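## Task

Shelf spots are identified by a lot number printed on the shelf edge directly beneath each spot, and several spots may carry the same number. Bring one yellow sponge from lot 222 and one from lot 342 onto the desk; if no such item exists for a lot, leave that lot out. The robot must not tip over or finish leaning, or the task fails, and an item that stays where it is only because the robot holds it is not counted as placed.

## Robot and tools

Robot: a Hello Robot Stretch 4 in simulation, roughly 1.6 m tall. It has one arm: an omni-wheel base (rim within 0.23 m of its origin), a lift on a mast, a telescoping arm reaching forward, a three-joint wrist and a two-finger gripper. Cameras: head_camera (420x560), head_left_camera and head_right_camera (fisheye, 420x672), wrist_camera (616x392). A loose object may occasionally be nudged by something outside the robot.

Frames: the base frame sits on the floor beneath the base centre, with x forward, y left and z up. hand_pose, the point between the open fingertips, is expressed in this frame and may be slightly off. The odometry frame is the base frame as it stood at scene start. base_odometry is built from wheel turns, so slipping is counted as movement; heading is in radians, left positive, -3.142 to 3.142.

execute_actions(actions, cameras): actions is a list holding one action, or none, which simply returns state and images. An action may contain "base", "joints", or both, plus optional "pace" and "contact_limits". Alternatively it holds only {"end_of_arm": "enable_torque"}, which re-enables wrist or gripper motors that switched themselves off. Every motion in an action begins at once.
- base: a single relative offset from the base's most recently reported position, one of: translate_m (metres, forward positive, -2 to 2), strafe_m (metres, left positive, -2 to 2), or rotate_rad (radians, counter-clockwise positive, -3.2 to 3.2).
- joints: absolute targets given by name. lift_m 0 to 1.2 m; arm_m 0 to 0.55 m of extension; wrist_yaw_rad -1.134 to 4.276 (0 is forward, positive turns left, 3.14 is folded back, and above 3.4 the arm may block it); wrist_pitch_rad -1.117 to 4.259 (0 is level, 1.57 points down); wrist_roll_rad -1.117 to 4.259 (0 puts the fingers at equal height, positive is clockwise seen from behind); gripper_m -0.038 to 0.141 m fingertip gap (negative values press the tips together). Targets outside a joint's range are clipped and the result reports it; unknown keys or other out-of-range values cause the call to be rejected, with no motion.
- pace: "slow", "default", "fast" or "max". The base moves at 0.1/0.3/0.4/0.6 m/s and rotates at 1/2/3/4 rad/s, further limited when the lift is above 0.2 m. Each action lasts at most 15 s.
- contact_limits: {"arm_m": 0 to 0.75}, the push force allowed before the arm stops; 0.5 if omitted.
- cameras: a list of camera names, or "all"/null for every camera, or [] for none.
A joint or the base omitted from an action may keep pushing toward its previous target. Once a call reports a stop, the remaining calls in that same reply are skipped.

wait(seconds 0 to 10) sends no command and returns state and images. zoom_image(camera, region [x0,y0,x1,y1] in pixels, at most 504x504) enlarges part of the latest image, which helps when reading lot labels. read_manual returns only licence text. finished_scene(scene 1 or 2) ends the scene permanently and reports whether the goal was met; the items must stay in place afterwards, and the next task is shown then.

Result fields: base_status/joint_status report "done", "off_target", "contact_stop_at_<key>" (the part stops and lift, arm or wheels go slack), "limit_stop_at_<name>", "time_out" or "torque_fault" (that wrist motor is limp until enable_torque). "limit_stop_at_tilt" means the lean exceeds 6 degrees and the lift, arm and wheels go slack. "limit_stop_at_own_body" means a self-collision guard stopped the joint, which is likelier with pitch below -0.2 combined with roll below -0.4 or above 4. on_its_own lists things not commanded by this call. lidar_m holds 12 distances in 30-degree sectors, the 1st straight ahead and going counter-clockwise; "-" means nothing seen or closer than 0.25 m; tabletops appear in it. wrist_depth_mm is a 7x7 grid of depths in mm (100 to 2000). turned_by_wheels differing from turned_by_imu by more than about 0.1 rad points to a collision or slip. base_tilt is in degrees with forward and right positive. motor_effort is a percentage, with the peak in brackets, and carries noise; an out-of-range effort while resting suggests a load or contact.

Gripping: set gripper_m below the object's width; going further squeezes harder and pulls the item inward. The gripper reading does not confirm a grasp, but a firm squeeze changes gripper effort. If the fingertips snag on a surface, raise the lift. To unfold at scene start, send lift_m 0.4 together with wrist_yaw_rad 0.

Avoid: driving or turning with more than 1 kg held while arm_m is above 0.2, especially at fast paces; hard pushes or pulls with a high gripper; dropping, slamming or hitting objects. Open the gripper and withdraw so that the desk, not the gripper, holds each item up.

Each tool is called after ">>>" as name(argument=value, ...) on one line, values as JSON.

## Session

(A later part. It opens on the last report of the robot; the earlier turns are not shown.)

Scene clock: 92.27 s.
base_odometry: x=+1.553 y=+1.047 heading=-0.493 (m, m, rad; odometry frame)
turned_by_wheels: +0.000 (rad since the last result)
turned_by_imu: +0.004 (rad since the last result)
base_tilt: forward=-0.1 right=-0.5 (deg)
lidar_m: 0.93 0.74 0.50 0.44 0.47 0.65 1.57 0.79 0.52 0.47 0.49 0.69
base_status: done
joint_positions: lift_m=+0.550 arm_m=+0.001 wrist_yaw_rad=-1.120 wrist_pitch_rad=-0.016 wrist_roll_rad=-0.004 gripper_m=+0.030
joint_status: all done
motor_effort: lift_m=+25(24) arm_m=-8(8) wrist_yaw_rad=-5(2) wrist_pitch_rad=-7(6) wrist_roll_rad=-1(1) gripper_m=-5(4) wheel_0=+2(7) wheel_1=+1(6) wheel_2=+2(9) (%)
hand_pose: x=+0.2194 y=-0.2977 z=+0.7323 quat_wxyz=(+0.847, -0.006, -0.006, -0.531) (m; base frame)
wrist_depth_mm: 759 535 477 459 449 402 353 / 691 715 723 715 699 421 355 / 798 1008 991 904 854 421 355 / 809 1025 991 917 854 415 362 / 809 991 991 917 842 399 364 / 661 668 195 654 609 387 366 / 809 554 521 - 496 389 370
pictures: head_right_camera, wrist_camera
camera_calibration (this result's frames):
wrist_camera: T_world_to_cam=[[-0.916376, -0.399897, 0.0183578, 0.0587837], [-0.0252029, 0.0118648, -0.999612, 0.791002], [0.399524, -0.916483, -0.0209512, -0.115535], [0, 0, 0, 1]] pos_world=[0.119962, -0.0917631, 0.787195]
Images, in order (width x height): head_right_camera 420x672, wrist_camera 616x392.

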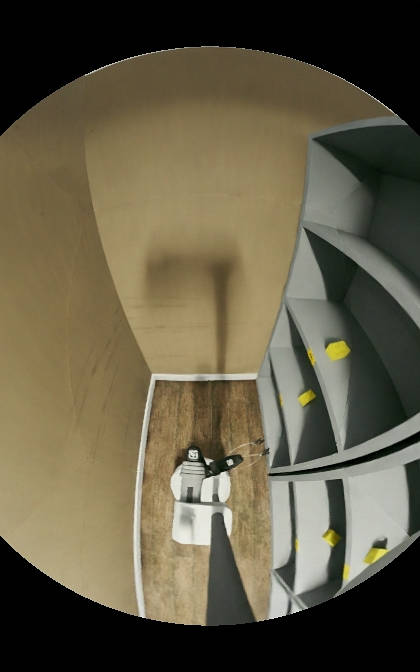

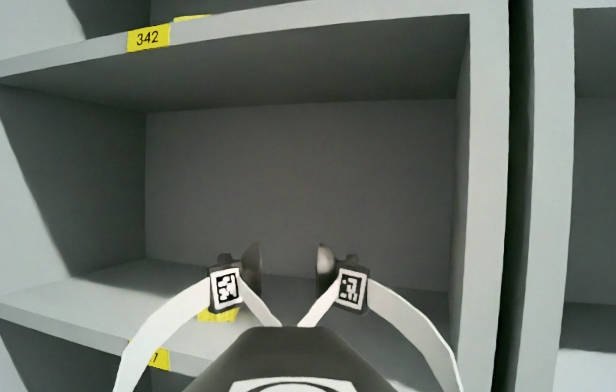

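>>> execute_actions(actions=[{"base":{"strafe_m":0.16},"joints":{"lift_m":0.88}}], cameras=[])

>>> execute_actions(actions=[{"base":{"translate_m":0.5}}], cameras=[])

>>> execute_actions(actions=[{"base":{"rotate_rad":-1.5}}], cameras=[])

>>> execute_actions(actions=[{"joints":{"wrist_yaw_rad":0}}])

Scene clock: 95.60 s.
base_odometry: x=+1.629 y=+1.188 heading=-0.493 (m, m, rad; odometry frame)
turned_by_wheels: +0.000 (rad since the last result)
turned_by_imu: +0.002 (rad since the last result)
base_tilt: forward=+0.0 right=-0.5 (deg)
lidar_m: 0.91 0.48 0.33 0.29 0.32 0.45 1.06 1.03 0.70 0.64 0.66 0.88
base_status: done
joint_positions: lift_m=+0.880 arm_m=+0.001 wrist_yaw_rad=-1.120 wrist_pitch_rad=-0.016 wrist_roll_rad=-0.004 gripper_m=+0.030
joint_status: all done
motor_effort: lift_m=+25(30) arm_m=-8(8) wrist_yaw_rad=-4(2) wrist_pitch_rad=-7(7) wrist_roll_rad=-1(0) gripper_m=-5(2) wheel_0=-2(10) wheel_1=+1(11) wheel_2=+1(1) (%)
hand_pose: x=+0.2194 y=-0.2977 z=+1.0623 quat_wxyz=(+0.847, -0.006, -0.006, -0.531) (m; base frame)
wrist_depth_mm: 788 798 788 778 768 530 707 / 798 976 1138 1060 976 521 854 / 809 1008 1160 1078 991 549 866 / 820 1008 1160 1078 1025 539 854 / 809 891 699 715 621 535 544 / 831 976 196 1060 976 535 866 / 820 931 1182 - 1008 539 891
pictures: none
No camera images: the call's "cameras" was empty. Leave "cameras" out to get every camera's image.

Scene clock: 98.77 s.
base_odometry: x=+2.070 y=+0.952 heading=-0.493 (m, m, rad; odometry frame)
turned_by_wheels: +0.000 (rad since the last result)
turned_by_imu: +0.003 (rad since the last result)
base_tilt: forward=+0.0 right=-0.5 (deg)
lidar_m: 0.42 0.46 0.35 0.32 0.35 0.48 1.17 1.00 0.66 0.61 0.64 0.46
base_status: done
joint_positions: lift_m=+0.880 arm_m=+0.001 wrist_yaw_rad=-1.120 wrist_pitch_rad=-0.016 wrist_roll_rad=-0.004 gripper_m=+0.030
joint_status: not commanded
motor_effort: lift_m=+24(25) arm_m=-8(8) wrist_yaw_rad=-1(3) wrist_pitch_rad=-5(6) wrist_roll_rad=-1(0) gripper_m=-4(3) wheel_0=+2(7) wheel_1=+2(6) wheel_2=+0(9) (%)
hand_pose: x=+0.2194 y=-0.2977 z=+1.0623 quat_wxyz=(+0.847, -0.006, -0.006, -0.531) (m; base frame)
wrist_depth_mm: 342 433 603 750 768 732 732 / 345 439 609 866 960 891 854 / 349 442 609 878 960 891 842 / 351 449 609 891 976 904 854 / 351 449 574 615 627 559 549 / 353 430 196 715 525 904 842 / 351 410 574 - 991 904 866
pictures: none
No camera images: the call's "cameras" was empty. Leave "cameras" out to get every camera's image.

Scene clock: 100.80 s.
base_odometry: x=+2.070 y=+0.952 heading=-1.992 (m, m, rad; odometry frame)
turned_by_wheels: -1.500 (rad since the last result)
turned_by_imu: -1.485 (rad since the last result)
base_tilt: forward=+0.0 right=-0.5 (deg)
lidar_m: 0.60 0.62 0.46 0.41 0.46 0.34 0.33 0.35 0.49 1.47 0.90 0.64
base_status: done
joint_positions: lift_m=+0.880 arm_m=+0.001 wrist_yaw_rad=-1.120 wrist_pitch_rad=-0.016 wrist_roll_rad=-0.004 gripper_m=+0.030
joint_status: not commanded
motor_effort: lift_m=+25(25) arm_m=-8(8) wrist_yaw_rad=-1(3) wrist_pitch_rad=-8(6) wrist_roll_rad=-2(2) gripper_m=-5(3) wheel_0=+3(8) wheel_1=+2(9) wheel_2=+0(5) (%)
hand_pose: x=+0.2194 y=-0.2977 z=+1.0623 quat_wxyz=(+0.847, -0.006, -0.006, -0.531) (m; base frame)
wrist_depth_mm: 521 691 891 1366 - - - / 525 1098 1229 1366 - - 1921 / 530 1160 1464 1397 - - 1921 / 530 1118 1430 1430 - - 1921 / 525 676 878 1397 - - 1808 / 544 615 196 1336 - - - / 539 597 1118 - - - 1808
pictures: none
No camera images: the call's "cameras" was empty. Leave "cameras" out to get every camera's image.

Scene clock: 102.00 s.
base_odometry: x=+2.070 y=+0.952 heading=-1.992 (m, m, rad; odometry frame)
turned_by_wheels: +0.000 (rad since the last result)
turned_by_imu: +0.000 (rad since the last result)
base_tilt: forward=+0.0 right=-0.5 (deg)
lidar_m: 0.61 0.63 0.43 0.41 0.45 0.32 0.33 0.35 0.52 1.49 0.89 0.63
base_status: not commanded
joint_positions: lift_m=+0.880 arm_m=+0.001 wrist_yaw_rad=-0.001 wrist_pitch_rad=-0.016 wrist_roll_rad=-0.004 gripper_m=+0.030
joint_status: all done
motor_effort: lift_m=+25(25) arm_m=-8(8) wrist_yaw_rad=+1(5) wrist_pitch_rad=-5(7) wrist_roll_rad=-1(1) gripper_m=-4(5) wheel_0=+3(3) wheel_1=+2(2) wheel_2=+0(0) (%)
hand_pose: x=+0.4607 y=-0.0876 z=+1.0623 quat_wxyz=(+1.000, -0.002, -0.008, +0.000) (m; base frame)
wrist_depth_mm: 732 778 788 788 778 640 473 / 741 831 842 854 854 647 469 / 741 831 842 854 866 654 469 / 759 842 866 866 878 647 466 / 544 569 500 603 621 564 462 / 676 415 195 418 424 433 439 / 741 854 866 - 891 591 462
pictures: head_camera, head_left_camera, head_right_camera, wrist_camera
camera_calibration (this result's frames):
wrist_camera: T_world_to_cam=[[-0.0401259, -0.999026, 0.0183575, -0.0982815], [-0.0216659, -0.0174981, -0.999612, 1.12027], [0.99896, -0.0405081, -0.0209427, -0.21192], [0, 0, 0, 1]] pos_world=[0.232028, -0.0871677, 1.1172]
Images, in order (width x height): head_camera 420x560, head_left_camera 420x672, head_right_camera 420x672, wrist_camera 616x392.

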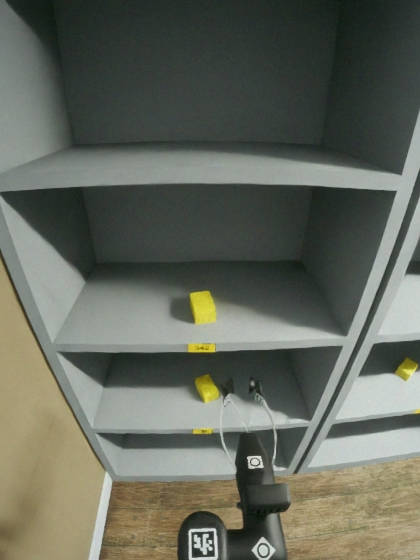

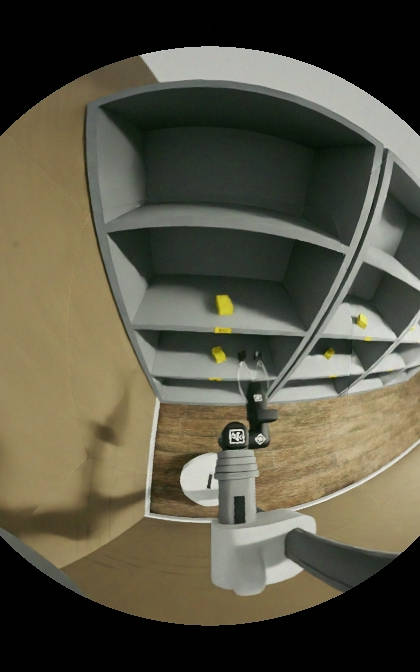

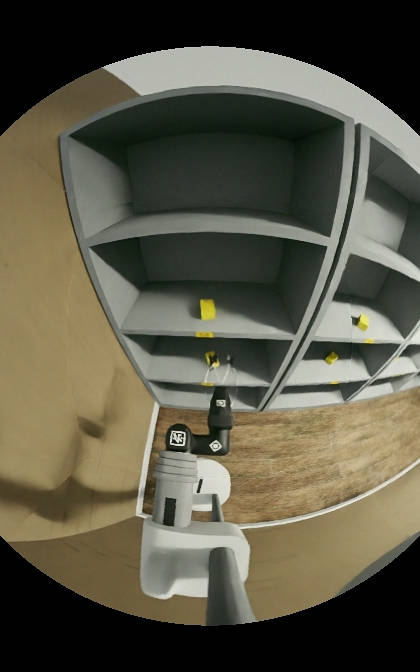

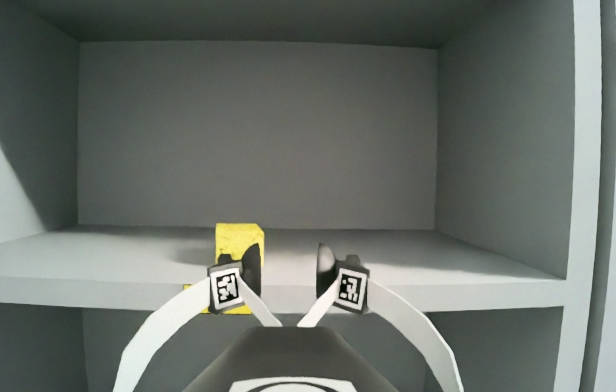

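>>> execute_actions(actions=[{"base":{"strafe_m":0.065},"joints":{"lift_m":0.87,"gripper_m":0.13,"arm_m":0.17}}], cameras=["wrist_camera"])

Scene clock: 109.07 s.
base_odometry: x=+2.129 y=+0.925 heading=-1.992 (m, m, rad; odometry frame)
turned_by_wheels: +0.000 (rad since the last result)
turned_by_imu: +0.002 (rad since the last result)
base_tilt: forward=+0.0 right=-0.5 (deg)
lidar_m: 0.61 0.53 0.39 0.35 0.38 0.35 0.31 0.35 0.51 1.48 0.90 0.63
base_status: done
joint_positions: lift_m=+0.870 arm_m=+0.169 wrist_yaw_rad=+0.000 wrist_pitch_rad=-0.016 wrist_roll_rad=-0.004 gripper_m=+0.130
joint_status: all done
motor_effort: lift_m=+15(20) arm_m=+8(10) wrist_yaw_rad=-3(1) wrist_pitch_rad=-6(7) wrist_roll_rad=+0(0) gripper_m=-1(3) wheel_0=-2(8) wheel_1=+1(10) wheel_2=+0(2) (%)
hand_pose: x=+0.6279 y=-0.0874 z=+1.0532 quat_wxyz=(+1.000, -0.002, -0.008, +0.000) (m; base frame)
wrist_depth_mm: 634 668 676 676 691 699 554 / 640 676 676 691 699 691 559 / 647 683 691 699 707 707 559 / 654 683 691 707 707 707 554 / 496 512 535 389 559 559 517 / 291 259 268 296 273 315 314 / 248 250 253 - 259 263 265
pictures: wrist_camera
camera_calibration (this result's frames):
wrist_camera: T_world_to_cam=[[-0.0394666, -0.999052, 0.0183508, -0.0916252], [-0.021484, -0.0175124, -0.999616, 1.11469], [0.99899, -0.0398457, -0.0207725, -0.37923], [0, 0, 0, 1]] pos_world=[0.399179, -0.0871281, 1.10806]
Images, in order (width x height): wrist_camera 616x392.

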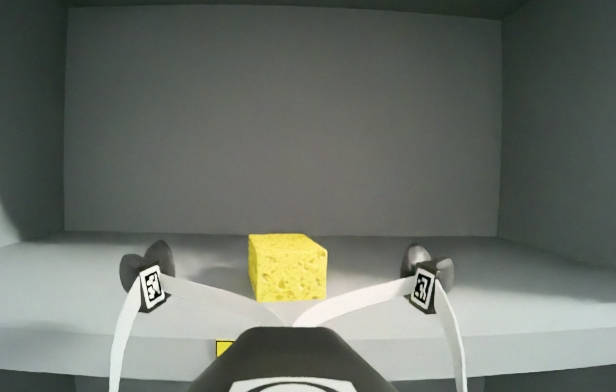

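>>> execute_actions(actions=[{"joints":{"arm_m":0.295}}], cameras=["wrist_camera"])

>>> execute_actions(actions=[{"joints":{"gripper_m":0.015}}], cameras=[])

>>> execute_actions(actions=[{"joints":{"lift_m":0.895}}], cameras=["wrist_camera"])

Scene clock: 110.90 s.
base_odometry: x=+2.129 y=+0.925 heading=-1.992 (m, m, rad; odometry frame)
turned_by_wheels: +0.000 (rad since the last result)
turned_by_imu: +0.001 (rad since the last result)
base_tilt: forward=+0.0 right=-0.5 (deg)
lidar_m: 0.60 0.53 0.39 0.36 0.37 0.34 0.32 0.35 0.49 1.45 0.89 0.63
base_status: not commanded
joint_positions: lift_m=+0.870 arm_m=+0.294 wrist_yaw_rad=+0.000 wrist_pitch_rad=-0.016 wrist_roll_rad=-0.004 gripper_m=+0.130
joint_status: all done
motor_effort: lift_m=+14(14) arm_m=+8(7) wrist_yaw_rad=-2(0) wrist_pitch_rad=-6(6) wrist_roll_rad=-2(1) gripper_m=+0(0) wheel_0=-2(2) wheel_1=+1(1) wheel_2=+0(0) (%)
hand_pose: x=+0.7529 y=-0.0874 z=+1.0532 quat_wxyz=(+1.000, -0.002, -0.008, +0.000) (m; base frame)
wrist_depth_mm: 544 549 554 564 569 574 554 / 549 554 564 569 574 580 559 / 549 559 569 574 574 585 559 / 559 559 569 580 580 591 564 / 492 512 535 549 559 564 512 / 290 259 226 208 271 314 312 / 216 212 229 - 236 218 -
pictures: wrist_camera
camera_calibration (this result's frames):
wrist_camera: T_world_to_cam=[[-0.0395468, -0.999049, 0.0183502, -0.0866535], [-0.0214703, -0.0175107, -0.999616, 1.11737], [0.998987, -0.0399256, -0.0207574, -0.50413], [0, 0, 0, 1]] pos_world=[0.524183, -0.0871329, 1.10806]
Images, in order (width x height): wrist_camera 616x392.

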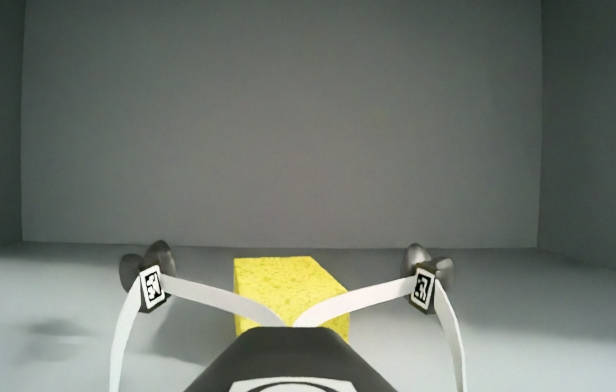

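Scene clock: 112.97 s.
base_odometry: x=+2.129 y=+0.925 heading=-1.992 (m, m, rad; odometry frame)
turned_by_wheels: +0.000 (rad since the last result)
turned_by_imu: +0.001 (rad since the last result)
base_tilt: forward=+0.0 right=-0.4 (deg)
lidar_m: 0.59 0.54 0.36 0.35 0.38 0.36 0.32 0.36 0.52 1.46 0.88 0.64
base_status: not commanded
joint_positions: lift_m=+0.870 arm_m=+0.294 wrist_yaw_rad=+0.000 wrist_pitch_rad=-0.018 wrist_roll_rad=-0.004 gripper_m=+0.015
joint_status: all done
motor_effort: lift_m=+14(15) arm_m=+8(8) wrist_yaw_rad=-1(2) wrist_pitch_rad=+1(5) wrist_roll_rad=+0(0) gripper_m=-19(22) wheel_0=-2(2) wheel_1=+1(1) wheel_2=+0(0) (%)
hand_pose: x=+0.7529 y=-0.0874 z=+1.0537 quat_wxyz=(+1.000, -0.002, -0.009, +0.000) (m; base frame)
wrist_depth_mm: 544 549 559 559 569 580 554 / 544 554 564 569 569 585 554 / 554 564 564 574 585 585 564 / 559 564 574 580 580 591 559 / 504 530 544 564 569 574 517 / 294 266 195 200 197 320 317 / 220 213 233 - 239 221 -
pictures: none
No camera images: the call's "cameras" was empty. Leave "cameras" out to get every camera's image.

Scene clock: 113.83 s.
base_odometry: x=+2.129 y=+0.925 heading=-1.992 (m, m, rad; odometry frame)
turned_by_wheels: +0.000 (rad since the last result)
turned_by_imu: +0.000 (rad since the last result)
base_tilt: forward=+0.0 right=-0.5 (deg)
lidar_m: 0.61 0.55 0.39 0.36 0.34 0.36 0.33 0.35 0.52 1.47 0.90 0.64
base_status: not commanded
joint_positions: lift_m=+0.895 arm_m=+0.294 wrist_yaw_rad=+0.000 wrist_pitch_rad=-0.016 wrist_roll_rad=-0.004 gripper_m=+0.015
joint_status: all done
motor_effort: lift_m=+26(24) arm_m=+8(8) wrist_yaw_rad=+1(3) wrist_pitch_rad=-5(6) wrist_roll_rad=+1(2) gripper_m=-17(19) wheel_0=-2(2) wheel_1=+1(1) wheel_2=+0(0) (%)
hand_pose: x=+0.7529 y=-0.0874 z=+1.0773 quat_wxyz=(+1.000, -0.002, -0.008, +0.000) (m; base frame)
wrist_depth_mm: 549 549 559 564 574 574 554 / 549 554 564 564 569 574 554 / 554 559 569 569 580 585 559 / 554 564 574 574 580 591 559 / 559 564 569 580 585 591 544 / 351 317 195 199 195 384 379 / 264 256 279 - 286 265 277
pictures: wrist_camera
camera_calibration (this result's frames):
wrist_camera: T_world_to_cam=[[-0.039549, -0.999049, 0.0183453, -0.0870884], [-0.0213472, -0.0175107, -0.999619, 1.14139], [0.99899, -0.0399256, -0.0206344, -0.503781], [0, 0, 0, 1]] pos_world=[0.524193, -0.0871329, 1.13215]
Images, in order (width x height): wrist_camera 616x392.

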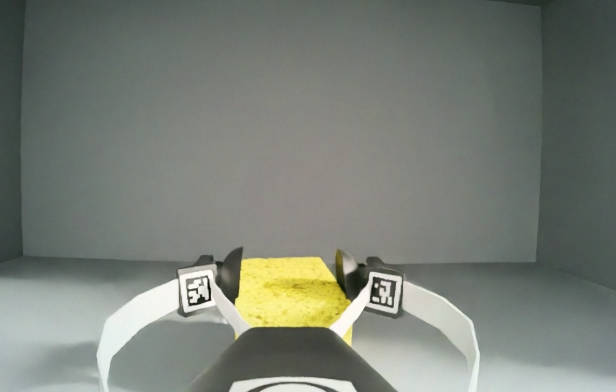

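>>> execute_actions(actions=[{"joints":{"arm_m":0}}], cameras=[])

>>> execute_actions(actions=[{"base":{"rotate_rad":-1.58},"joints":{"lift_m":0.7}}], cameras=[])

>>> execute_actions(actions=[{"base":{"strafe_m":0.14},"joints":{"lift_m":0.2}}])

Scene clock: 116.13 s.
base_odometry: x=+2.129 y=+0.925 heading=-1.992 (m, m, rad; odometry frame)
turned_by_wheels: +0.000 (rad since the last result)
turned_by_imu: +0.001 (rad since the last result)
base_tilt: forward=+0.0 right=-0.4 (deg)
lidar_m: 0.60 0.52 0.38 0.35 0.39 0.34 0.31 0.34 0.52 1.47 0.90 0.63
base_status: not commanded
joint_positions: lift_m=+0.895 arm_m=+0.001 wrist_yaw_rad=+0.000 wrist_pitch_rad=-0.015 wrist_roll_rad=-0.004 gripper_m=+0.015
joint_status: all done
motor_effort: lift_m=+26(25) arm_m=-8(7) wrist_yaw_rad=-1(0) wrist_pitch_rad=-8(5) wrist_roll_rad=-1(1) gripper_m=-19(19) wheel_0=-2(2) wheel_1=+1(1) wheel_2=+0(0) (%)
hand_pose: x=+0.4608 y=-0.0874 z=+1.0772 quat_wxyz=(+1.000, -0.002, -0.008, +0.000) (m; base frame)
wrist_depth_mm: 634 741 759 750 741 683 544 / 640 831 842 842 854 768 554 / 654 831 842 866 866 778 554 / 661 842 854 866 878 768 554 / 591 640 654 676 691 676 535 / 427 410 195 199 195 433 466 / 654 866 878 - 891 691 539
pictures: none
No camera images: the call's "cameras" was empty. Leave "cameras" out to get every camera's image.

Scene clock: 118.23 s.
base_odometry: x=+2.129 y=+0.925 heading=+2.711 (m, m, rad; odometry frame)
turned_by_wheels: -1.580 (rad since the last result)
turned_by_imu: -1.564 (rad since the last result)
base_tilt: forward=-0.1 right=-0.5 (deg)
lidar_m: 1.37 0.93 0.62 0.61 0.53 0.37 0.36 0.40 0.35 0.31 0.35 0.49
base_status: done
joint_positions: lift_m=+0.700 arm_m=+0.001 wrist_yaw_rad=+0.000 wrist_pitch_rad=-0.015 wrist_roll_rad=-0.004 gripper_m=+0.015
joint_status: all done
motor_effort: lift_m=+14(25) arm_m=-9(9) wrist_yaw_rad=-2(3) wrist_pitch_rad=-8(6) wrist_roll_rad=+0(0) gripper_m=-17(18) wheel_0=+2(8) wheel_1=+3(9) wheel_2=+1(10) (%)
hand_pose: x=+0.4608 y=-0.0874 z=+0.8831 quat_wxyz=(+1.000, -0.002, -0.008, +0.000) (m; base frame)
wrist_depth_mm: 1118 - - - 946 512 379 / 1118 - - - 946 512 379 / 1160 - - - 946 512 373 / 1138 - - - 946 517 375 / 1138 - - - 820 512 377 / 1182 - 195 199 195 473 377 / 1160 1661 1863 - 891 466 370
pictures: none
No camera images: the call's "cameras" was empty. Leave "cameras" out to get every camera's image.

Scene clock: 121.17 s.
base_odometry: x=+2.070 y=+0.798 heading=+2.712 (m, m, rad; odometry frame)
turned_by_wheels: +0.000 (rad since the last result)
turned_by_imu: +0.002 (rad since the last result)
base_tilt: forward=-0.1 right=-0.5 (deg)
lidar_m: 1.90 0.71 0.51 0.47 0.47 0.39 0.36 0.39 0.49 0.46 0.51 0.67
base_status: done
joint_positions: lift_m=+0.200 arm_m=+0.001 wrist_yaw_rad=+0.000 wrist_pitch_rad=-0.015 wrist_roll_rad=-0.004 gripper_m=+0.015
joint_status: all done
motor_effort: lift_m=+14(15) arm_m=-8(8) wrist_yaw_rad=+0(1) wrist_pitch_rad=-7(7) wrist_roll_rad=+0(0) gripper_m=-17(18) wheel_0=+0(8) wheel_1=+2(11) wheel_2=+1(1) (%)
hand_pose: x=+0.4608 y=-0.0874 z=+0.3831 quat_wxyz=(+1.000, -0.002, -0.008, +0.000) (m; base frame)
wrist_depth_mm: 1098 1499 - - 1430 768 554 / 1098 1863 - - 1430 778 554 / 1118 - - - 1397 768 559 / 1138 - - - 1397 778 559 / 1160 1537 - - 1255 768 559 / 991 1008 195 200 195 707 549 / 831 820 878 - 904 676 539
pictures: head_camera, head_left_camera, head_right_camera, wrist_camera
camera_calibration (this result's frames):
wrist_camera: T_world_to_cam=[[-0.0395531, -0.999049, 0.0183682, -0.0859149], [-0.0218578, -0.0175131, -0.999608, 0.441411], [0.998978, -0.0399391, -0.0211443, -0.226116], [0, 0, 0, 1]] pos_world=[0.232135, -0.0871335, 0.438035]
Images, in order (width x height): head_camera 420x560, head_left_camera 420x672, head_right_camera 420x672, wrist_camera 616x392.

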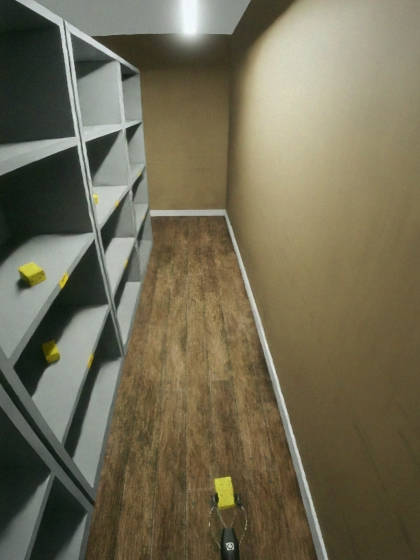

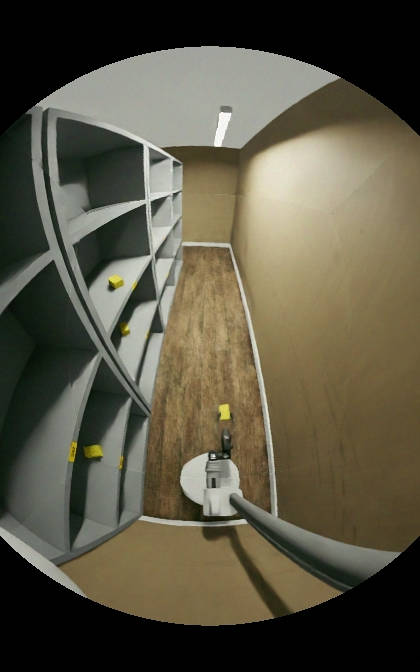

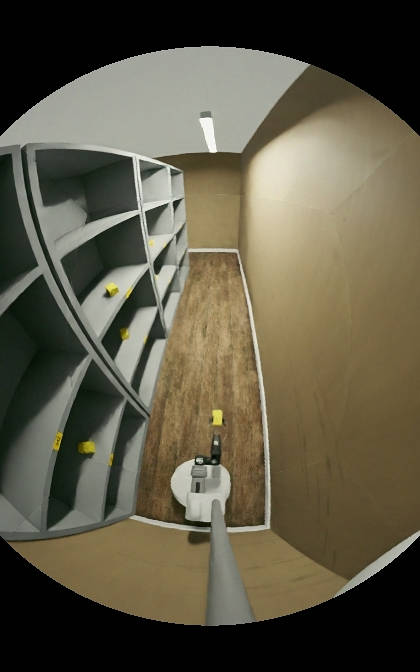

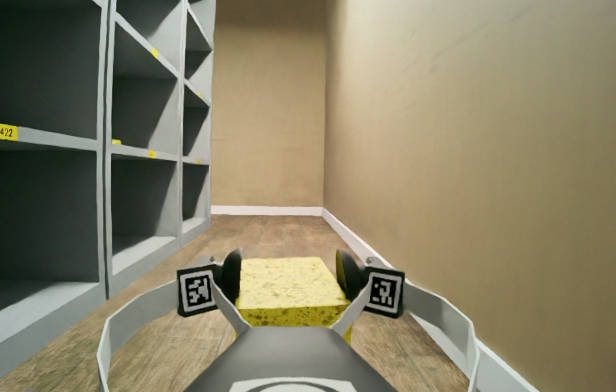

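>>> execute_actions(actions=[{"base":{"rotate_rad":0.04}}], cameras=[])

>>> execute_actions(actions=[{"base":{"translate_m":2.0},"pace":"fast"}], cameras=["head_camera"])

Scene clock: 122.20 s.
base_odometry: x=+2.070 y=+0.798 heading=+2.751 (m, m, rad; odometry frame)
turned_by_wheels: +0.040 (rad since the last result)
turned_by_imu: +0.039 (rad since the last result)
base_tilt: forward=-0.1 right=-0.5 (deg)
lidar_m: 1.75 0.64 0.49 0.46 0.49 0.38 0.35 0.39 0.49 0.45 0.49 0.74
base_status: done
joint_positions: lift_m=+0.200 arm_m=+0.001 wrist_yaw_rad=+0.000 wrist_pitch_rad=-0.015 wrist_roll_rad=-0.004 gripper_m=+0.015
joint_status: not commanded
motor_effort: lift_m=+14(14) arm_m=-8(8) wrist_yaw_rad=-1(2) wrist_pitch_rad=-8(7) wrist_roll_rad=-3(0) gripper_m=-18(17) wheel_0=-2(4) wheel_1=-3(6) wheel_2=-1(3) (%)
hand_pose: x=+0.4608 y=-0.0874 z=+0.3831 quat_wxyz=(+1.000, -0.002, -0.008, +0.000) (m; base frame)
wrist_depth_mm: 1118 1205 - - 1661 842 591 / 1138 1708 - - 1661 854 603 / 1160 1499 - - 1618 854 603 / 1160 - - - 1618 854 609 / 1182 1397 - - 1464 854 597 / 960 1008 195 200 195 768 591 / 798 809 891 - 904 732 580
pictures: none
No camera images: the call's "cameras" was empty. Leave "cameras" out to get every camera's image.

Scene clock: 128.50 s.
base_odometry: x=+0.221 y=+1.559 heading=+2.751 (m, m, rad; odometry frame)
turned_by_wheels: +0.000 (rad since the last result)
turned_by_imu: +0.009 (rad since the last result)
base_tilt: forward=-0.1 right=-0.5 (deg)
lidar_m: 2.32 0.54 0.41 0.38 0.39 0.62 1.94 0.77 0.57 0.54 0.58 0.85
base_status: done
joint_positions: lift_m=+0.200 arm_m=+0.001 wrist_yaw_rad=+0.000 wrist_pitch_rad=-0.015 wrist_roll_rad=-0.004 gripper_m=+0.015
joint_status: not commanded
motor_effort: lift_m=+14(15) arm_m=-9(9) wrist_yaw_rad=-1(1) wrist_pitch_rad=-6(7) wrist_roll_rad=-1(1) gripper_m=-17(17) wheel_0=+0(8) wheel_1=+1(7) wheel_2=+1(13) (%)
hand_pose: x=+0.4608 y=-0.0874 z=+0.3831 quat_wxyz=(+1.000, -0.002, -0.008, +0.000) (m; base frame)
wrist_depth_mm: 1008 1042 - - - 1008 715 / 1025 1060 - - - 1025 723 / 1025 - - - - 1025 723 / 1042 - - - - 1008 732 / 1042 1078 - - 1661 1025 723 / 931 946 195 199 196 917 707 / 732 809 891 - 917 831 691
pictures: head_camera
Images, in order (width x height): head_camera 420x560.

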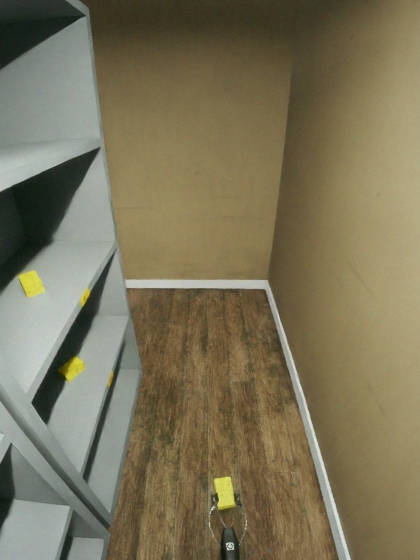

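>>> execute_actions(actions=[{"base":{"rotate_rad":-0.07}}], cameras=[])

>>> execute_actions(actions=[{"base":{"translate_m":1.7},"pace":"fast"}], cameras=["head_left_camera"])

Scene clock: 129.60 s.
base_odometry: x=+0.221 y=+1.559 heading=+2.681 (m, m, rad; odometry frame)
turned_by_wheels: -0.070 (rad since the last result)
turned_by_imu: -0.069 (rad since the last result)
base_tilt: forward=+0.0 right=-0.5 (deg)
lidar_m: 2.05 0.61 0.41 0.39 0.39 0.57 1.51 0.83 0.59 0.54 0.58 0.79
base_status: done
joint_positions: lift_m=+0.200 arm_m=+0.001 wrist_yaw_rad=+0.000 wrist_pitch_rad=-0.015 wrist_roll_rad=-0.004 gripper_m=+0.015
joint_status: not commanded
motor_effort: lift_m=+15(14) arm_m=-8(9) wrist_yaw_rad=-1(0) wrist_pitch_rad=-8(6) wrist_roll_rad=-2(1) gripper_m=-18(17) wheel_0=+1(5) wheel_1=+2(5) wheel_2=+0(6) (%)
hand_pose: x=+0.4608 y=-0.0874 z=+0.3831 quat_wxyz=(+1.000, -0.002, -0.008, +0.000) (m; base frame)
wrist_depth_mm: 991 - - - 1537 854 634 / 976 - - - 1537 866 634 / 991 - - - 1537 878 640 / 991 - - - 1499 866 640 / 1008 - - - 1366 854 640 / 946 991 194 199 195 809 627 / 798 820 878 - 891 768 621
pictures: none
No camera images: the call's "cameras" was empty. Leave "cameras" out to get every camera's image.

Scene clock: 135.13 s.
base_odometry: x=-1.303 y=+2.313 heading=+2.682 (m, m, rad; odometry frame)
turned_by_wheels: +0.000 (rad since the last result)
turned_by_imu: +0.008 (rad since the last result)
base_tilt: forward=-0.1 right=-0.4 (deg)
lidar_m: 0.62 0.63 0.90 2.24 0.57 0.63 1.82 0.78 0.55 0.51 0.53 0.65
base_status: done
joint_positions: lift_m=+0.200 arm_m=+0.001 wrist_yaw_rad=+0.000 wrist_pitch_rad=-0.015 wrist_roll_rad=-0.004 gripper_m=+0.015
joint_status: not commanded
motor_effort: lift_m=+14(15) arm_m=-8(8) wrist_yaw_rad=-1(3) wrist_pitch_rad=-7(7) wrist_roll_rad=+0(1) gripper_m=-18(18) wheel_0=+1(7) wheel_1=+1(7) wheel_2=+2(13) (%)
hand_pose: x=+0.4608 y=-0.0874 z=+0.3831 quat_wxyz=(+1.000, -0.002, -0.008, +0.000) (m; base frame)
wrist_depth_mm: 399 404 413 418 427 433 439 / 399 407 415 421 427 436 445 / 402 410 418 424 433 442 449 / 404 415 421 430 436 445 452 / 410 415 421 430 439 449 459 / 413 415 195 199 195 452 459 / 415 421 430 - 445 459 462
pictures: head_left_camera
Images, in order (width x height): head_left_camera 420x672.

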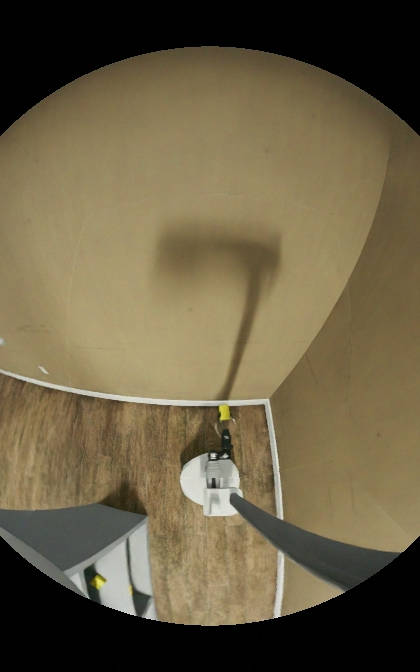

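>>> execute_actions(actions=[{"base":{"rotate_rad":1.65}}])

Scene clock: 137.47 s.
base_odometry: x=-1.303 y=+2.313 heading=-1.952 (m, m, rad; odometry frame)
turned_by_wheels: +1.650 (rad since the last result)
turned_by_imu: +1.635 (rad since the last result)
base_tilt: forward=-0.1 right=-0.5 (deg)
lidar_m: 2.49 0.57 0.69 1.69 0.69 0.51 0.51 0.57 0.65 0.62 0.68 0.94
base_status: done
joint_positions: lift_m=+0.200 arm_m=+0.001 wrist_yaw_rad=+0.000 wrist_pitch_rad=-0.015 wrist_roll_rad=-0.004 gripper_m=+0.015
joint_status: not commanded
motor_effort: lift_m=+15(15) arm_m=-8(8) wrist_yaw_rad=-2(2) wrist_pitch_rad=-7(8) wrist_roll_rad=+0(1) gripper_m=-19(17) wheel_0=-3(7) wheel_1=-3(8) wheel_2=+0(7) (%)
hand_pose: x=+0.4608 y=-0.0874 z=+0.3830 quat_wxyz=(+1.000, -0.002, -0.008, +0.000) (m; base frame)
wrist_depth_mm: 591 - - - - 1229 842 / 609 - - - - 1229 854 / 609 - - - - 1229 854 / 609 - - - - 1229 854 / 615 - - - 1921 1205 854 / 615 1008 194 199 195 1060 831 / 615 809 891 - 904 842 809
pictures: head_camera, head_left_camera, head_right_camera, wrist_camera
camera_calibration (this result's frames):
wrist_camera: T_world_to_cam=[[-0.0395263, -0.99905, 0.0183651, -0.0859178], [-0.0218484, -0.017511, -0.999608, 0.441343], [0.99898, -0.039912, -0.0211355, -0.226103], [0, 0, 0, 1]] pos_world=[0.232119, -0.0871321, 0.437969]
Images, in order (width x height): head_camera 420x560, head_left_camera 420x672, head_right_camera 420x672, wrist_camera 616x392.

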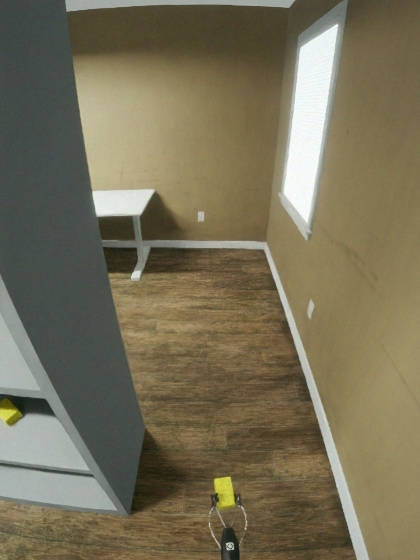

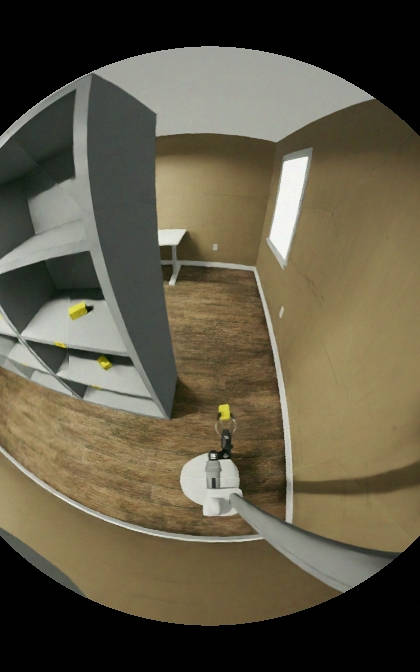

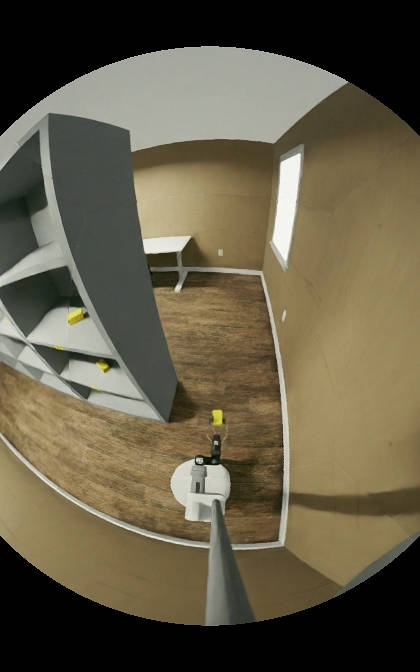

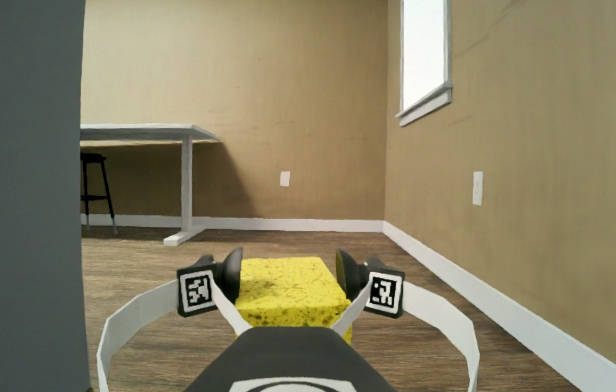

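>>> execute_actions(actions=[{"base":{"strafe_m":-0.13}}], cameras=[])

>>> execute_actions(actions=[{"base":{"translate_m":1.6},"pace":"fast"}], cameras=[])

>>> execute_actions(actions=[{"base":{"strafe_m":0.8},"joints":{"lift_m":0.68}}])

Scene clock: 139.47 s.
base_odometry: x=-1.423 y=+2.362 heading=-1.952 (m, m, rad; odometry frame)
turned_by_wheels: +0.000 (rad since the last result)
turned_by_imu: +0.000 (rad since the last result)
base_tilt: forward=-0.1 right=-0.5 (deg)
lidar_m: 2.51 0.64 0.67 1.71 0.72 0.53 0.51 0.56 0.50 0.48 0.54 0.76
base_status: done
joint_positions: lift_m=+0.200 arm_m=+0.001 wrist_yaw_rad=+0.000 wrist_pitch_rad=-0.015 wrist_roll_rad=-0.004 gripper_m=+0.015
joint_status: not commanded
motor_effort: lift_m=+15(16) arm_m=-8(8) wrist_yaw_rad=-2(3) wrist_pitch_rad=-7(7) wrist_roll_rad=-1(1) gripper_m=-19(17) wheel_0=+0(9) wheel_1=-1(9) wheel_2=+1(0) (%)
hand_pose: x=+0.4608 y=-0.0874 z=+0.3830 quat_wxyz=(+1.000, -0.002, -0.008, +0.000) (m; base frame)
wrist_depth_mm: - - - - - 960 661 / - - - - - 960 668 / - - - - - 960 676 / - - - - - 960 668 / 1863 - - - 1661 960 668 / 1118 1008 195 200 195 854 661 / 842 809 878 - 904 788 647
pictures: none
No camera images: the call's "cameras" was empty. Leave "cameras" out to get every camera's image.

Scene clock: 144.83 s.
base_odometry: x=-2.018 y=+0.876 heading=-1.952 (m, m, rad; odometry frame)
turned_by_wheels: +0.000 (rad since the last result)
turned_by_imu: +0.007 (rad since the last result)
base_tilt: forward=+0.0 right=-0.5 (deg)
lidar_m: 1.57 1.02 1.24 2.09 0.87 0.77 1.99 0.83 0.61 0.58 0.61 0.90
base_status: done
joint_positions: lift_m=+0.200 arm_m=+0.001 wrist_yaw_rad=+0.000 wrist_pitch_rad=-0.015 wrist_roll_rad=-0.004 gripper_m=+0.015
joint_status: not commanded
motor_effort: lift_m=+15(15) arm_m=-8(8) wrist_yaw_rad=-2(2) wrist_pitch_rad=-7(7) wrist_roll_rad=+0(1) gripper_m=-15(18) wheel_0=+0(9) wheel_1=+1(9) wheel_2=+0(14) (%)
hand_pose: x=+0.4608 y=-0.0874 z=+0.3830 quat_wxyz=(+1.000, -0.002, -0.008, +0.000) (m; base frame)
wrist_depth_mm: 1336 1336 1336 1336 1336 1182 798 / 1205 1336 1336 1336 1336 1205 820 / 1336 1336 1336 1336 1336 1205 831 / 1366 1336 1366 1366 1366 1205 831 / 1397 1366 1366 1366 1366 1182 820 / 1118 1008 194 199 195 1025 809 / 831 809 891 - 904 842 788
pictures: none
No camera images: the call's "cameras" was empty. Leave "cameras" out to get every camera's image.

Scene clock: 148.83 s.
base_odometry: x=-1.275 y=+0.579 heading=-1.952 (m, m, rad; odometry frame)
turned_by_wheels: +0.000 (rad since the last result)
turned_by_imu: +0.004 (rad since the last result)
base_tilt: forward=-0.1 right=-0.5 (deg)
lidar_m: 0.85 0.90 1.28 1.93 0.83 0.60 0.58 0.65 1.44 1.40 1.48 1.68
base_status: done
joint_positions: lift_m=+0.680 arm_m=+0.001 wrist_yaw_rad=+0.000 wrist_pitch_rad=-0.015 wrist_roll_rad=-0.004 gripper_m=+0.015
joint_status: all done
motor_effort: lift_m=+25(24) arm_m=-8(8) wrist_yaw_rad=-2(2) wrist_pitch_rad=-7(7) wrist_roll_rad=-1(1) gripper_m=-17(18) wheel_0=-1(9) wheel_1=+0(9) wheel_2=+0(1) (%)
hand_pose: x=+0.4608 y=-0.0874 z=+0.8623 quat_wxyz=(+1.000, -0.002, -0.008, +0.000) (m; base frame)
wrist_depth_mm: 1366 1397 1366 1366 1366 1397 1397 / 1397 1430 1397 1397 1366 1397 1366 / 1397 1397 1397 1366 1366 1366 1397 / 1430 1397 1397 1397 1397 1397 1397 / 854 878 904 946 1397 1366 1397 / 976 640 194 199 196 1430 1430 / 1430 1464 1430 - 1430 1430 1430
pictures: head_camera, head_left_camera, head_right_camera, wrist_camera
camera_calibration (this result's frames):
wrist_camera: T_world_to_cam=[[-0.0395263, -0.99905, 0.0183651, -0.0947189], [-0.0218484, -0.0175109, -0.999608, 0.92038], [0.99898, -0.0399121, -0.0211355, -0.215972], [0, 0, 0, 1]] pos_world=[0.232117, -0.0871321, 0.917194]
Images, in order (width x height): head_camera 420x560, head_left_camera 420x672, head_right_camera 420x672, wrist_camera 616x392.

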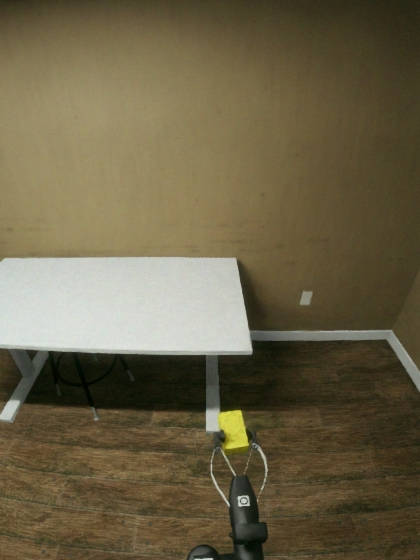

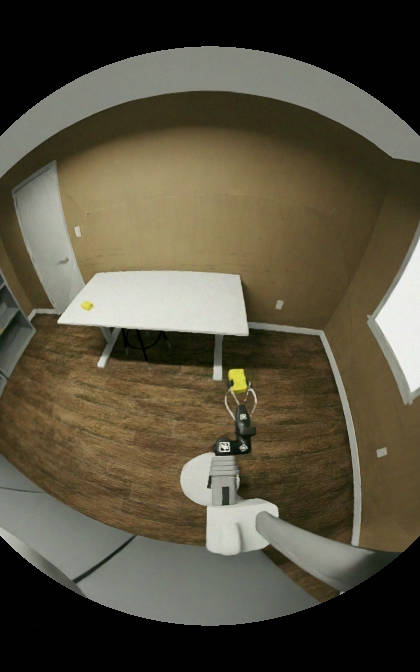

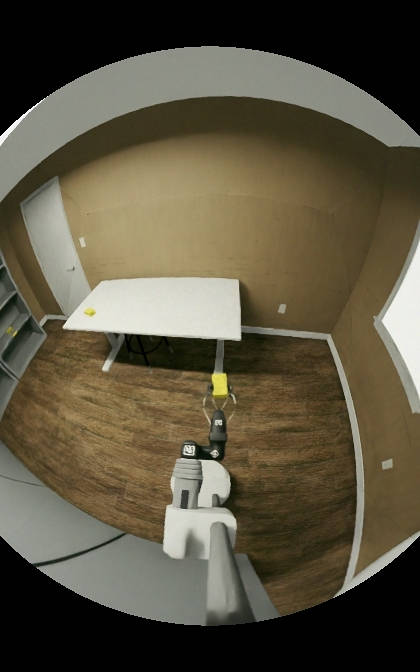

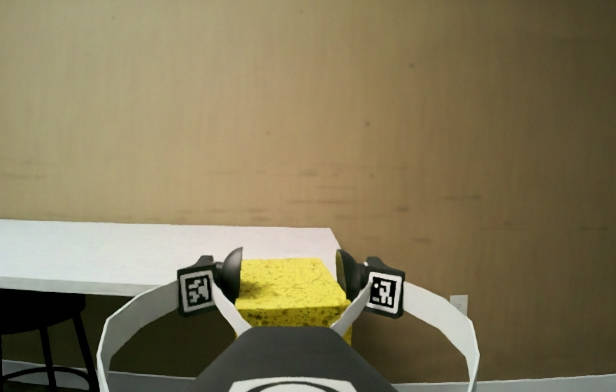

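>>> execute_actions(actions=[{"base":{"strafe_m":0.35}}], cameras=[])

>>> execute_actions(actions=[{"base":{"translate_m":0.2},"joints":{"arm_m":0.4}}], cameras=["head_camera"])

Scene clock: 152.67 s.
base_odometry: x=-0.951 y=+0.448 heading=-1.952 (m, m, rad; odometry frame)
turned_by_wheels: +0.000 (rad since the last result)
turned_by_imu: +0.002 (rad since the last result)
base_tilt: forward=+0.0 right=-0.4 (deg)
lidar_m: 0.85 0.91 2.51 1.84 0.80 0.58 0.55 0.61 0.91 1.74 1.85 0.90
base_status: done
joint_positions: lift_m=+0.680 arm_m=+0.001 wrist_yaw_rad=+0.000 wrist_pitch_rad=-0.015 wrist_roll_rad=-0.004 gripper_m=+0.015
joint_status: not commanded
motor_effort: lift_m=+25(25) arm_m=-8(8) wrist_yaw_rad=-3(2) wrist_pitch_rad=-8(6) wrist_roll_rad=-1(0) gripper_m=-18(18) wheel_0=-1(10) wheel_1=+1(8) wheel_2=+0(0) (%)
hand_pose: x=+0.4608 y=-0.0874 z=+0.8623 quat_wxyz=(+1.000, -0.002, -0.008, +0.000) (m; base frame)
wrist_depth_mm: 1397 1397 1397 1397 1397 1397 1397 / 1430 1430 1430 1430 1397 1397 1397 / 1464 1430 1430 1430 1464 1397 1397 / 1430 1430 1430 1430 1430 1430 1430 / 854 891 917 960 960 1430 1397 / 1464 654 195 198 196 661 1430 / 1499 1182 1430 - 1464 1430 1464
pictures: none
No camera images: the call's "cameras" was empty. Leave "cameras" out to get every camera's image.

Scene clock: 154.97 s.
base_odometry: x=-1.025 y=+0.263 heading=-1.952 (m, m, rad; odometry frame)
turned_by_wheels: +0.000 (rad since the last result)
turned_by_imu: +0.002 (rad since the last result)
base_tilt: forward=+0.0 right=-0.5 (deg)
lidar_m: 0.68 0.71 1.05 2.43 1.03 0.79 0.76 0.84 1.83 1.75 1.87 0.69
base_status: done
joint_positions: lift_m=+0.680 arm_m=+0.399 wrist_yaw_rad=+0.000 wrist_pitch_rad=-0.016 wrist_roll_rad=-0.004 gripper_m=+0.015
joint_status: all done
motor_effort: lift_m=+24(24) arm_m=+8(10) wrist_yaw_rad=-1(0) wrist_pitch_rad=-6(7) wrist_roll_rad=+0(2) gripper_m=-19(18) wheel_0=+3(6) wheel_1=+2(8) wheel_2=+2(9) (%)
hand_pose: x=+0.8579 y=-0.0874 z=+0.8623 quat_wxyz=(+1.000, -0.002, -0.008, +0.000) (m; base frame)
wrist_depth_mm: 842 842 842 831 831 820 820 / 842 854 854 854 842 831 831 / 866 842 854 854 831 842 842 / 854 866 854 866 854 854 842 / 878 866 854 854 854 854 854 / 500 445 194 199 195 539 530 / 373 362 392 - 399 373 392
pictures: head_camera
Images, in order (width x height): head_camera 420x560.

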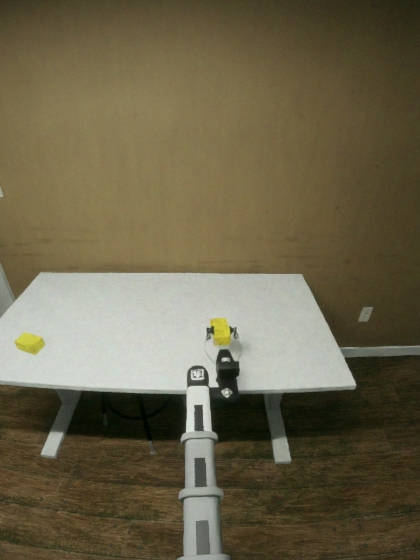

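>>> execute_actions(actions=[{"joints":{"lift_m":0.602}}], cameras=[])

>>> execute_actions(actions=[{"joints":{"gripper_m":0.12}}], cameras=["wrist_camera"])

>>> execute_actions(actions=[{"joints":{"arm_m":0}}], cameras=["head_camera"])

Scene clock: 156.53 s.
base_odometry: x=-1.025 y=+0.263 heading=-1.952 (m, m, rad; odometry frame)
turned_by_wheels: +0.000 (rad since the last result)
turned_by_imu: +0.001 (rad since the last result)
base_tilt: forward=+0.0 right=-0.5 (deg)
lidar_m: 0.66 0.71 1.00 2.45 1.03 0.81 0.76 0.84 1.83 1.74 1.87 0.69
base_status: not commanded
joint_positions: lift_m=+0.602 arm_m=+0.399 wrist_yaw_rad=+0.000 wrist_pitch_rad=-0.016 wrist_roll_rad=-0.004 gripper_m=+0.015
joint_status: all done
motor_effort: lift_m=+14(26) arm_m=+8(8) wrist_yaw_rad=-3(1) wrist_pitch_rad=-6(6) wrist_roll_rad=+0(1) gripper_m=-17(18) wheel_0=+3(3) wheel_1=+2(1) wheel_2=+1(1) (%)
hand_pose: x=+0.8579 y=-0.0874 z=+0.7852 quat_wxyz=(+1.000, -0.002, -0.008, +0.000) (m; base frame)
wrist_depth_mm: 842 854 831 831 842 831 820 / 842 842 854 842 831 842 831 / 854 854 854 854 842 831 842 / 866 854 854 866 854 854 842 / 504 525 544 559 569 574 569 / 296 267 195 199 195 320 319 / 223 216 234 - 239 222 -
pictures: none
No camera images: the call's "cameras" was empty. Leave "cameras" out to get every camera's image.

Scene clock: 158.43 s.
base_odometry: x=-1.025 y=+0.263 heading=-1.952 (m, m, rad; odometry frame)
turned_by_wheels: +0.000 (rad since the last result)
turned_by_imu: +0.001 (rad since the last result)
base_tilt: forward=-0.1 right=-0.4 (deg)
lidar_m: 0.67 0.70 1.01 2.42 1.04 0.79 0.76 0.85 1.83 1.75 1.89 0.69
base_status: not commanded
joint_positions: lift_m=+0.602 arm_m=+0.399 wrist_yaw_rad=+0.000 wrist_pitch_rad=-0.016 wrist_roll_rad=-0.004 gripper_m=+0.120
joint_status: all done
motor_effort: lift_m=+14(14) arm_m=+8(8) wrist_yaw_rad=-2(2) wrist_pitch_rad=-7(7) wrist_roll_rad=-1(1) gripper_m=+1(16) wheel_0=+3(3) wheel_1=+2(2) wheel_2=+2(2) (%)
hand_pose: x=+0.8579 y=-0.0874 z=+0.7852 quat_wxyz=(+1.000, -0.002, -0.008, +0.000) (m; base frame)
wrist_depth_mm: 842 842 831 831 831 831 831 / 831 842 831 842 842 842 831 / 854 854 842 842 842 831 831 / 866 866 854 854 854 854 854 / 504 517 554 564 569 569 574 / 296 266 235 208 277 322 319 / 222 216 234 - 240 222 -
pictures: wrist_camera
camera_calibration (this result's frames):
wrist_camera: T_world_to_cam=[[-0.0394482, -0.999053, 0.018356, -0.0776434], [-0.0216193, -0.0175126, -0.999613, 0.851812], [0.998988, -0.0398298, -0.0209079, -0.614483], [0, 0, 0, 1]] pos_world=[0.629213, -0.0871272, 0.84006]
Images, in order (width x height): wrist_camera 616x392.

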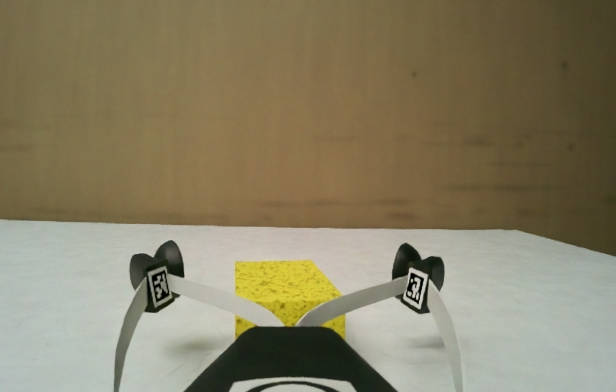

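Scene clock: 160.73 s.
base_odometry: x=-1.025 y=+0.263 heading=-1.952 (m, m, rad; odometry frame)
turned_by_wheels: +0.000 (rad since the last result)
turned_by_imu: +0.001 (rad since the last result)
base_tilt: forward=-0.1 right=-0.5 (deg)
lidar_m: 0.66 0.72 1.00 2.44 1.06 0.79 0.75 0.81 1.83 1.74 1.88 0.69
base_status: not commanded
joint_positions: lift_m=+0.602 arm_m=+0.001 wrist_yaw_rad=+0.000 wrist_pitch_rad=-0.016 wrist_roll_rad=-0.004 gripper_m=+0.120
joint_status: all done
motor_effort: lift_m=+14(14) arm_m=-8(9) wrist_yaw_rad=-1(2) wrist_pitch_rad=-6(6) wrist_roll_rad=-1(1) gripper_m=-1(1) wheel_0=+3(3) wheel_1=+2(1) wheel_2=+1(1) (%)
hand_pose: x=+0.4608 y=-0.0874 z=+0.7852 quat_wxyz=(+1.000, -0.002, -0.008, +0.000) (m; base frame)
wrist_depth_mm: 1229 1229 1205 1205 1205 1205 1205 / 1229 1229 1229 1205 1229 1205 1229 / 1229 1255 1229 1229 1205 1205 1229 / 1255 1229 1255 1255 1229 1229 1229 / 517 525 559 574 585 585 585 / 715 683 798 462 820 1255 1255 / 1281 1255 1255 - 1255 1255 1255
pictures: head_camera
Images, in order (width x height): head_camera 420x560.

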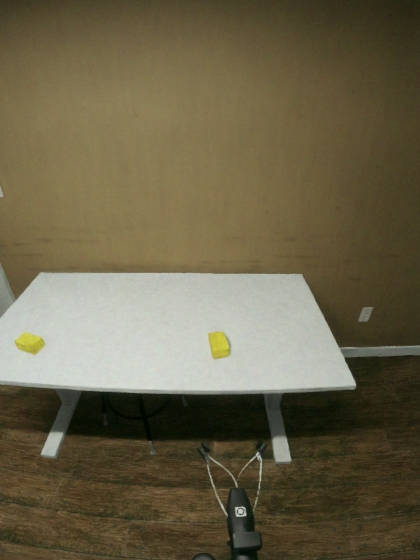

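>>> finished_scene(scene=1)

The scene is finished: the task was done.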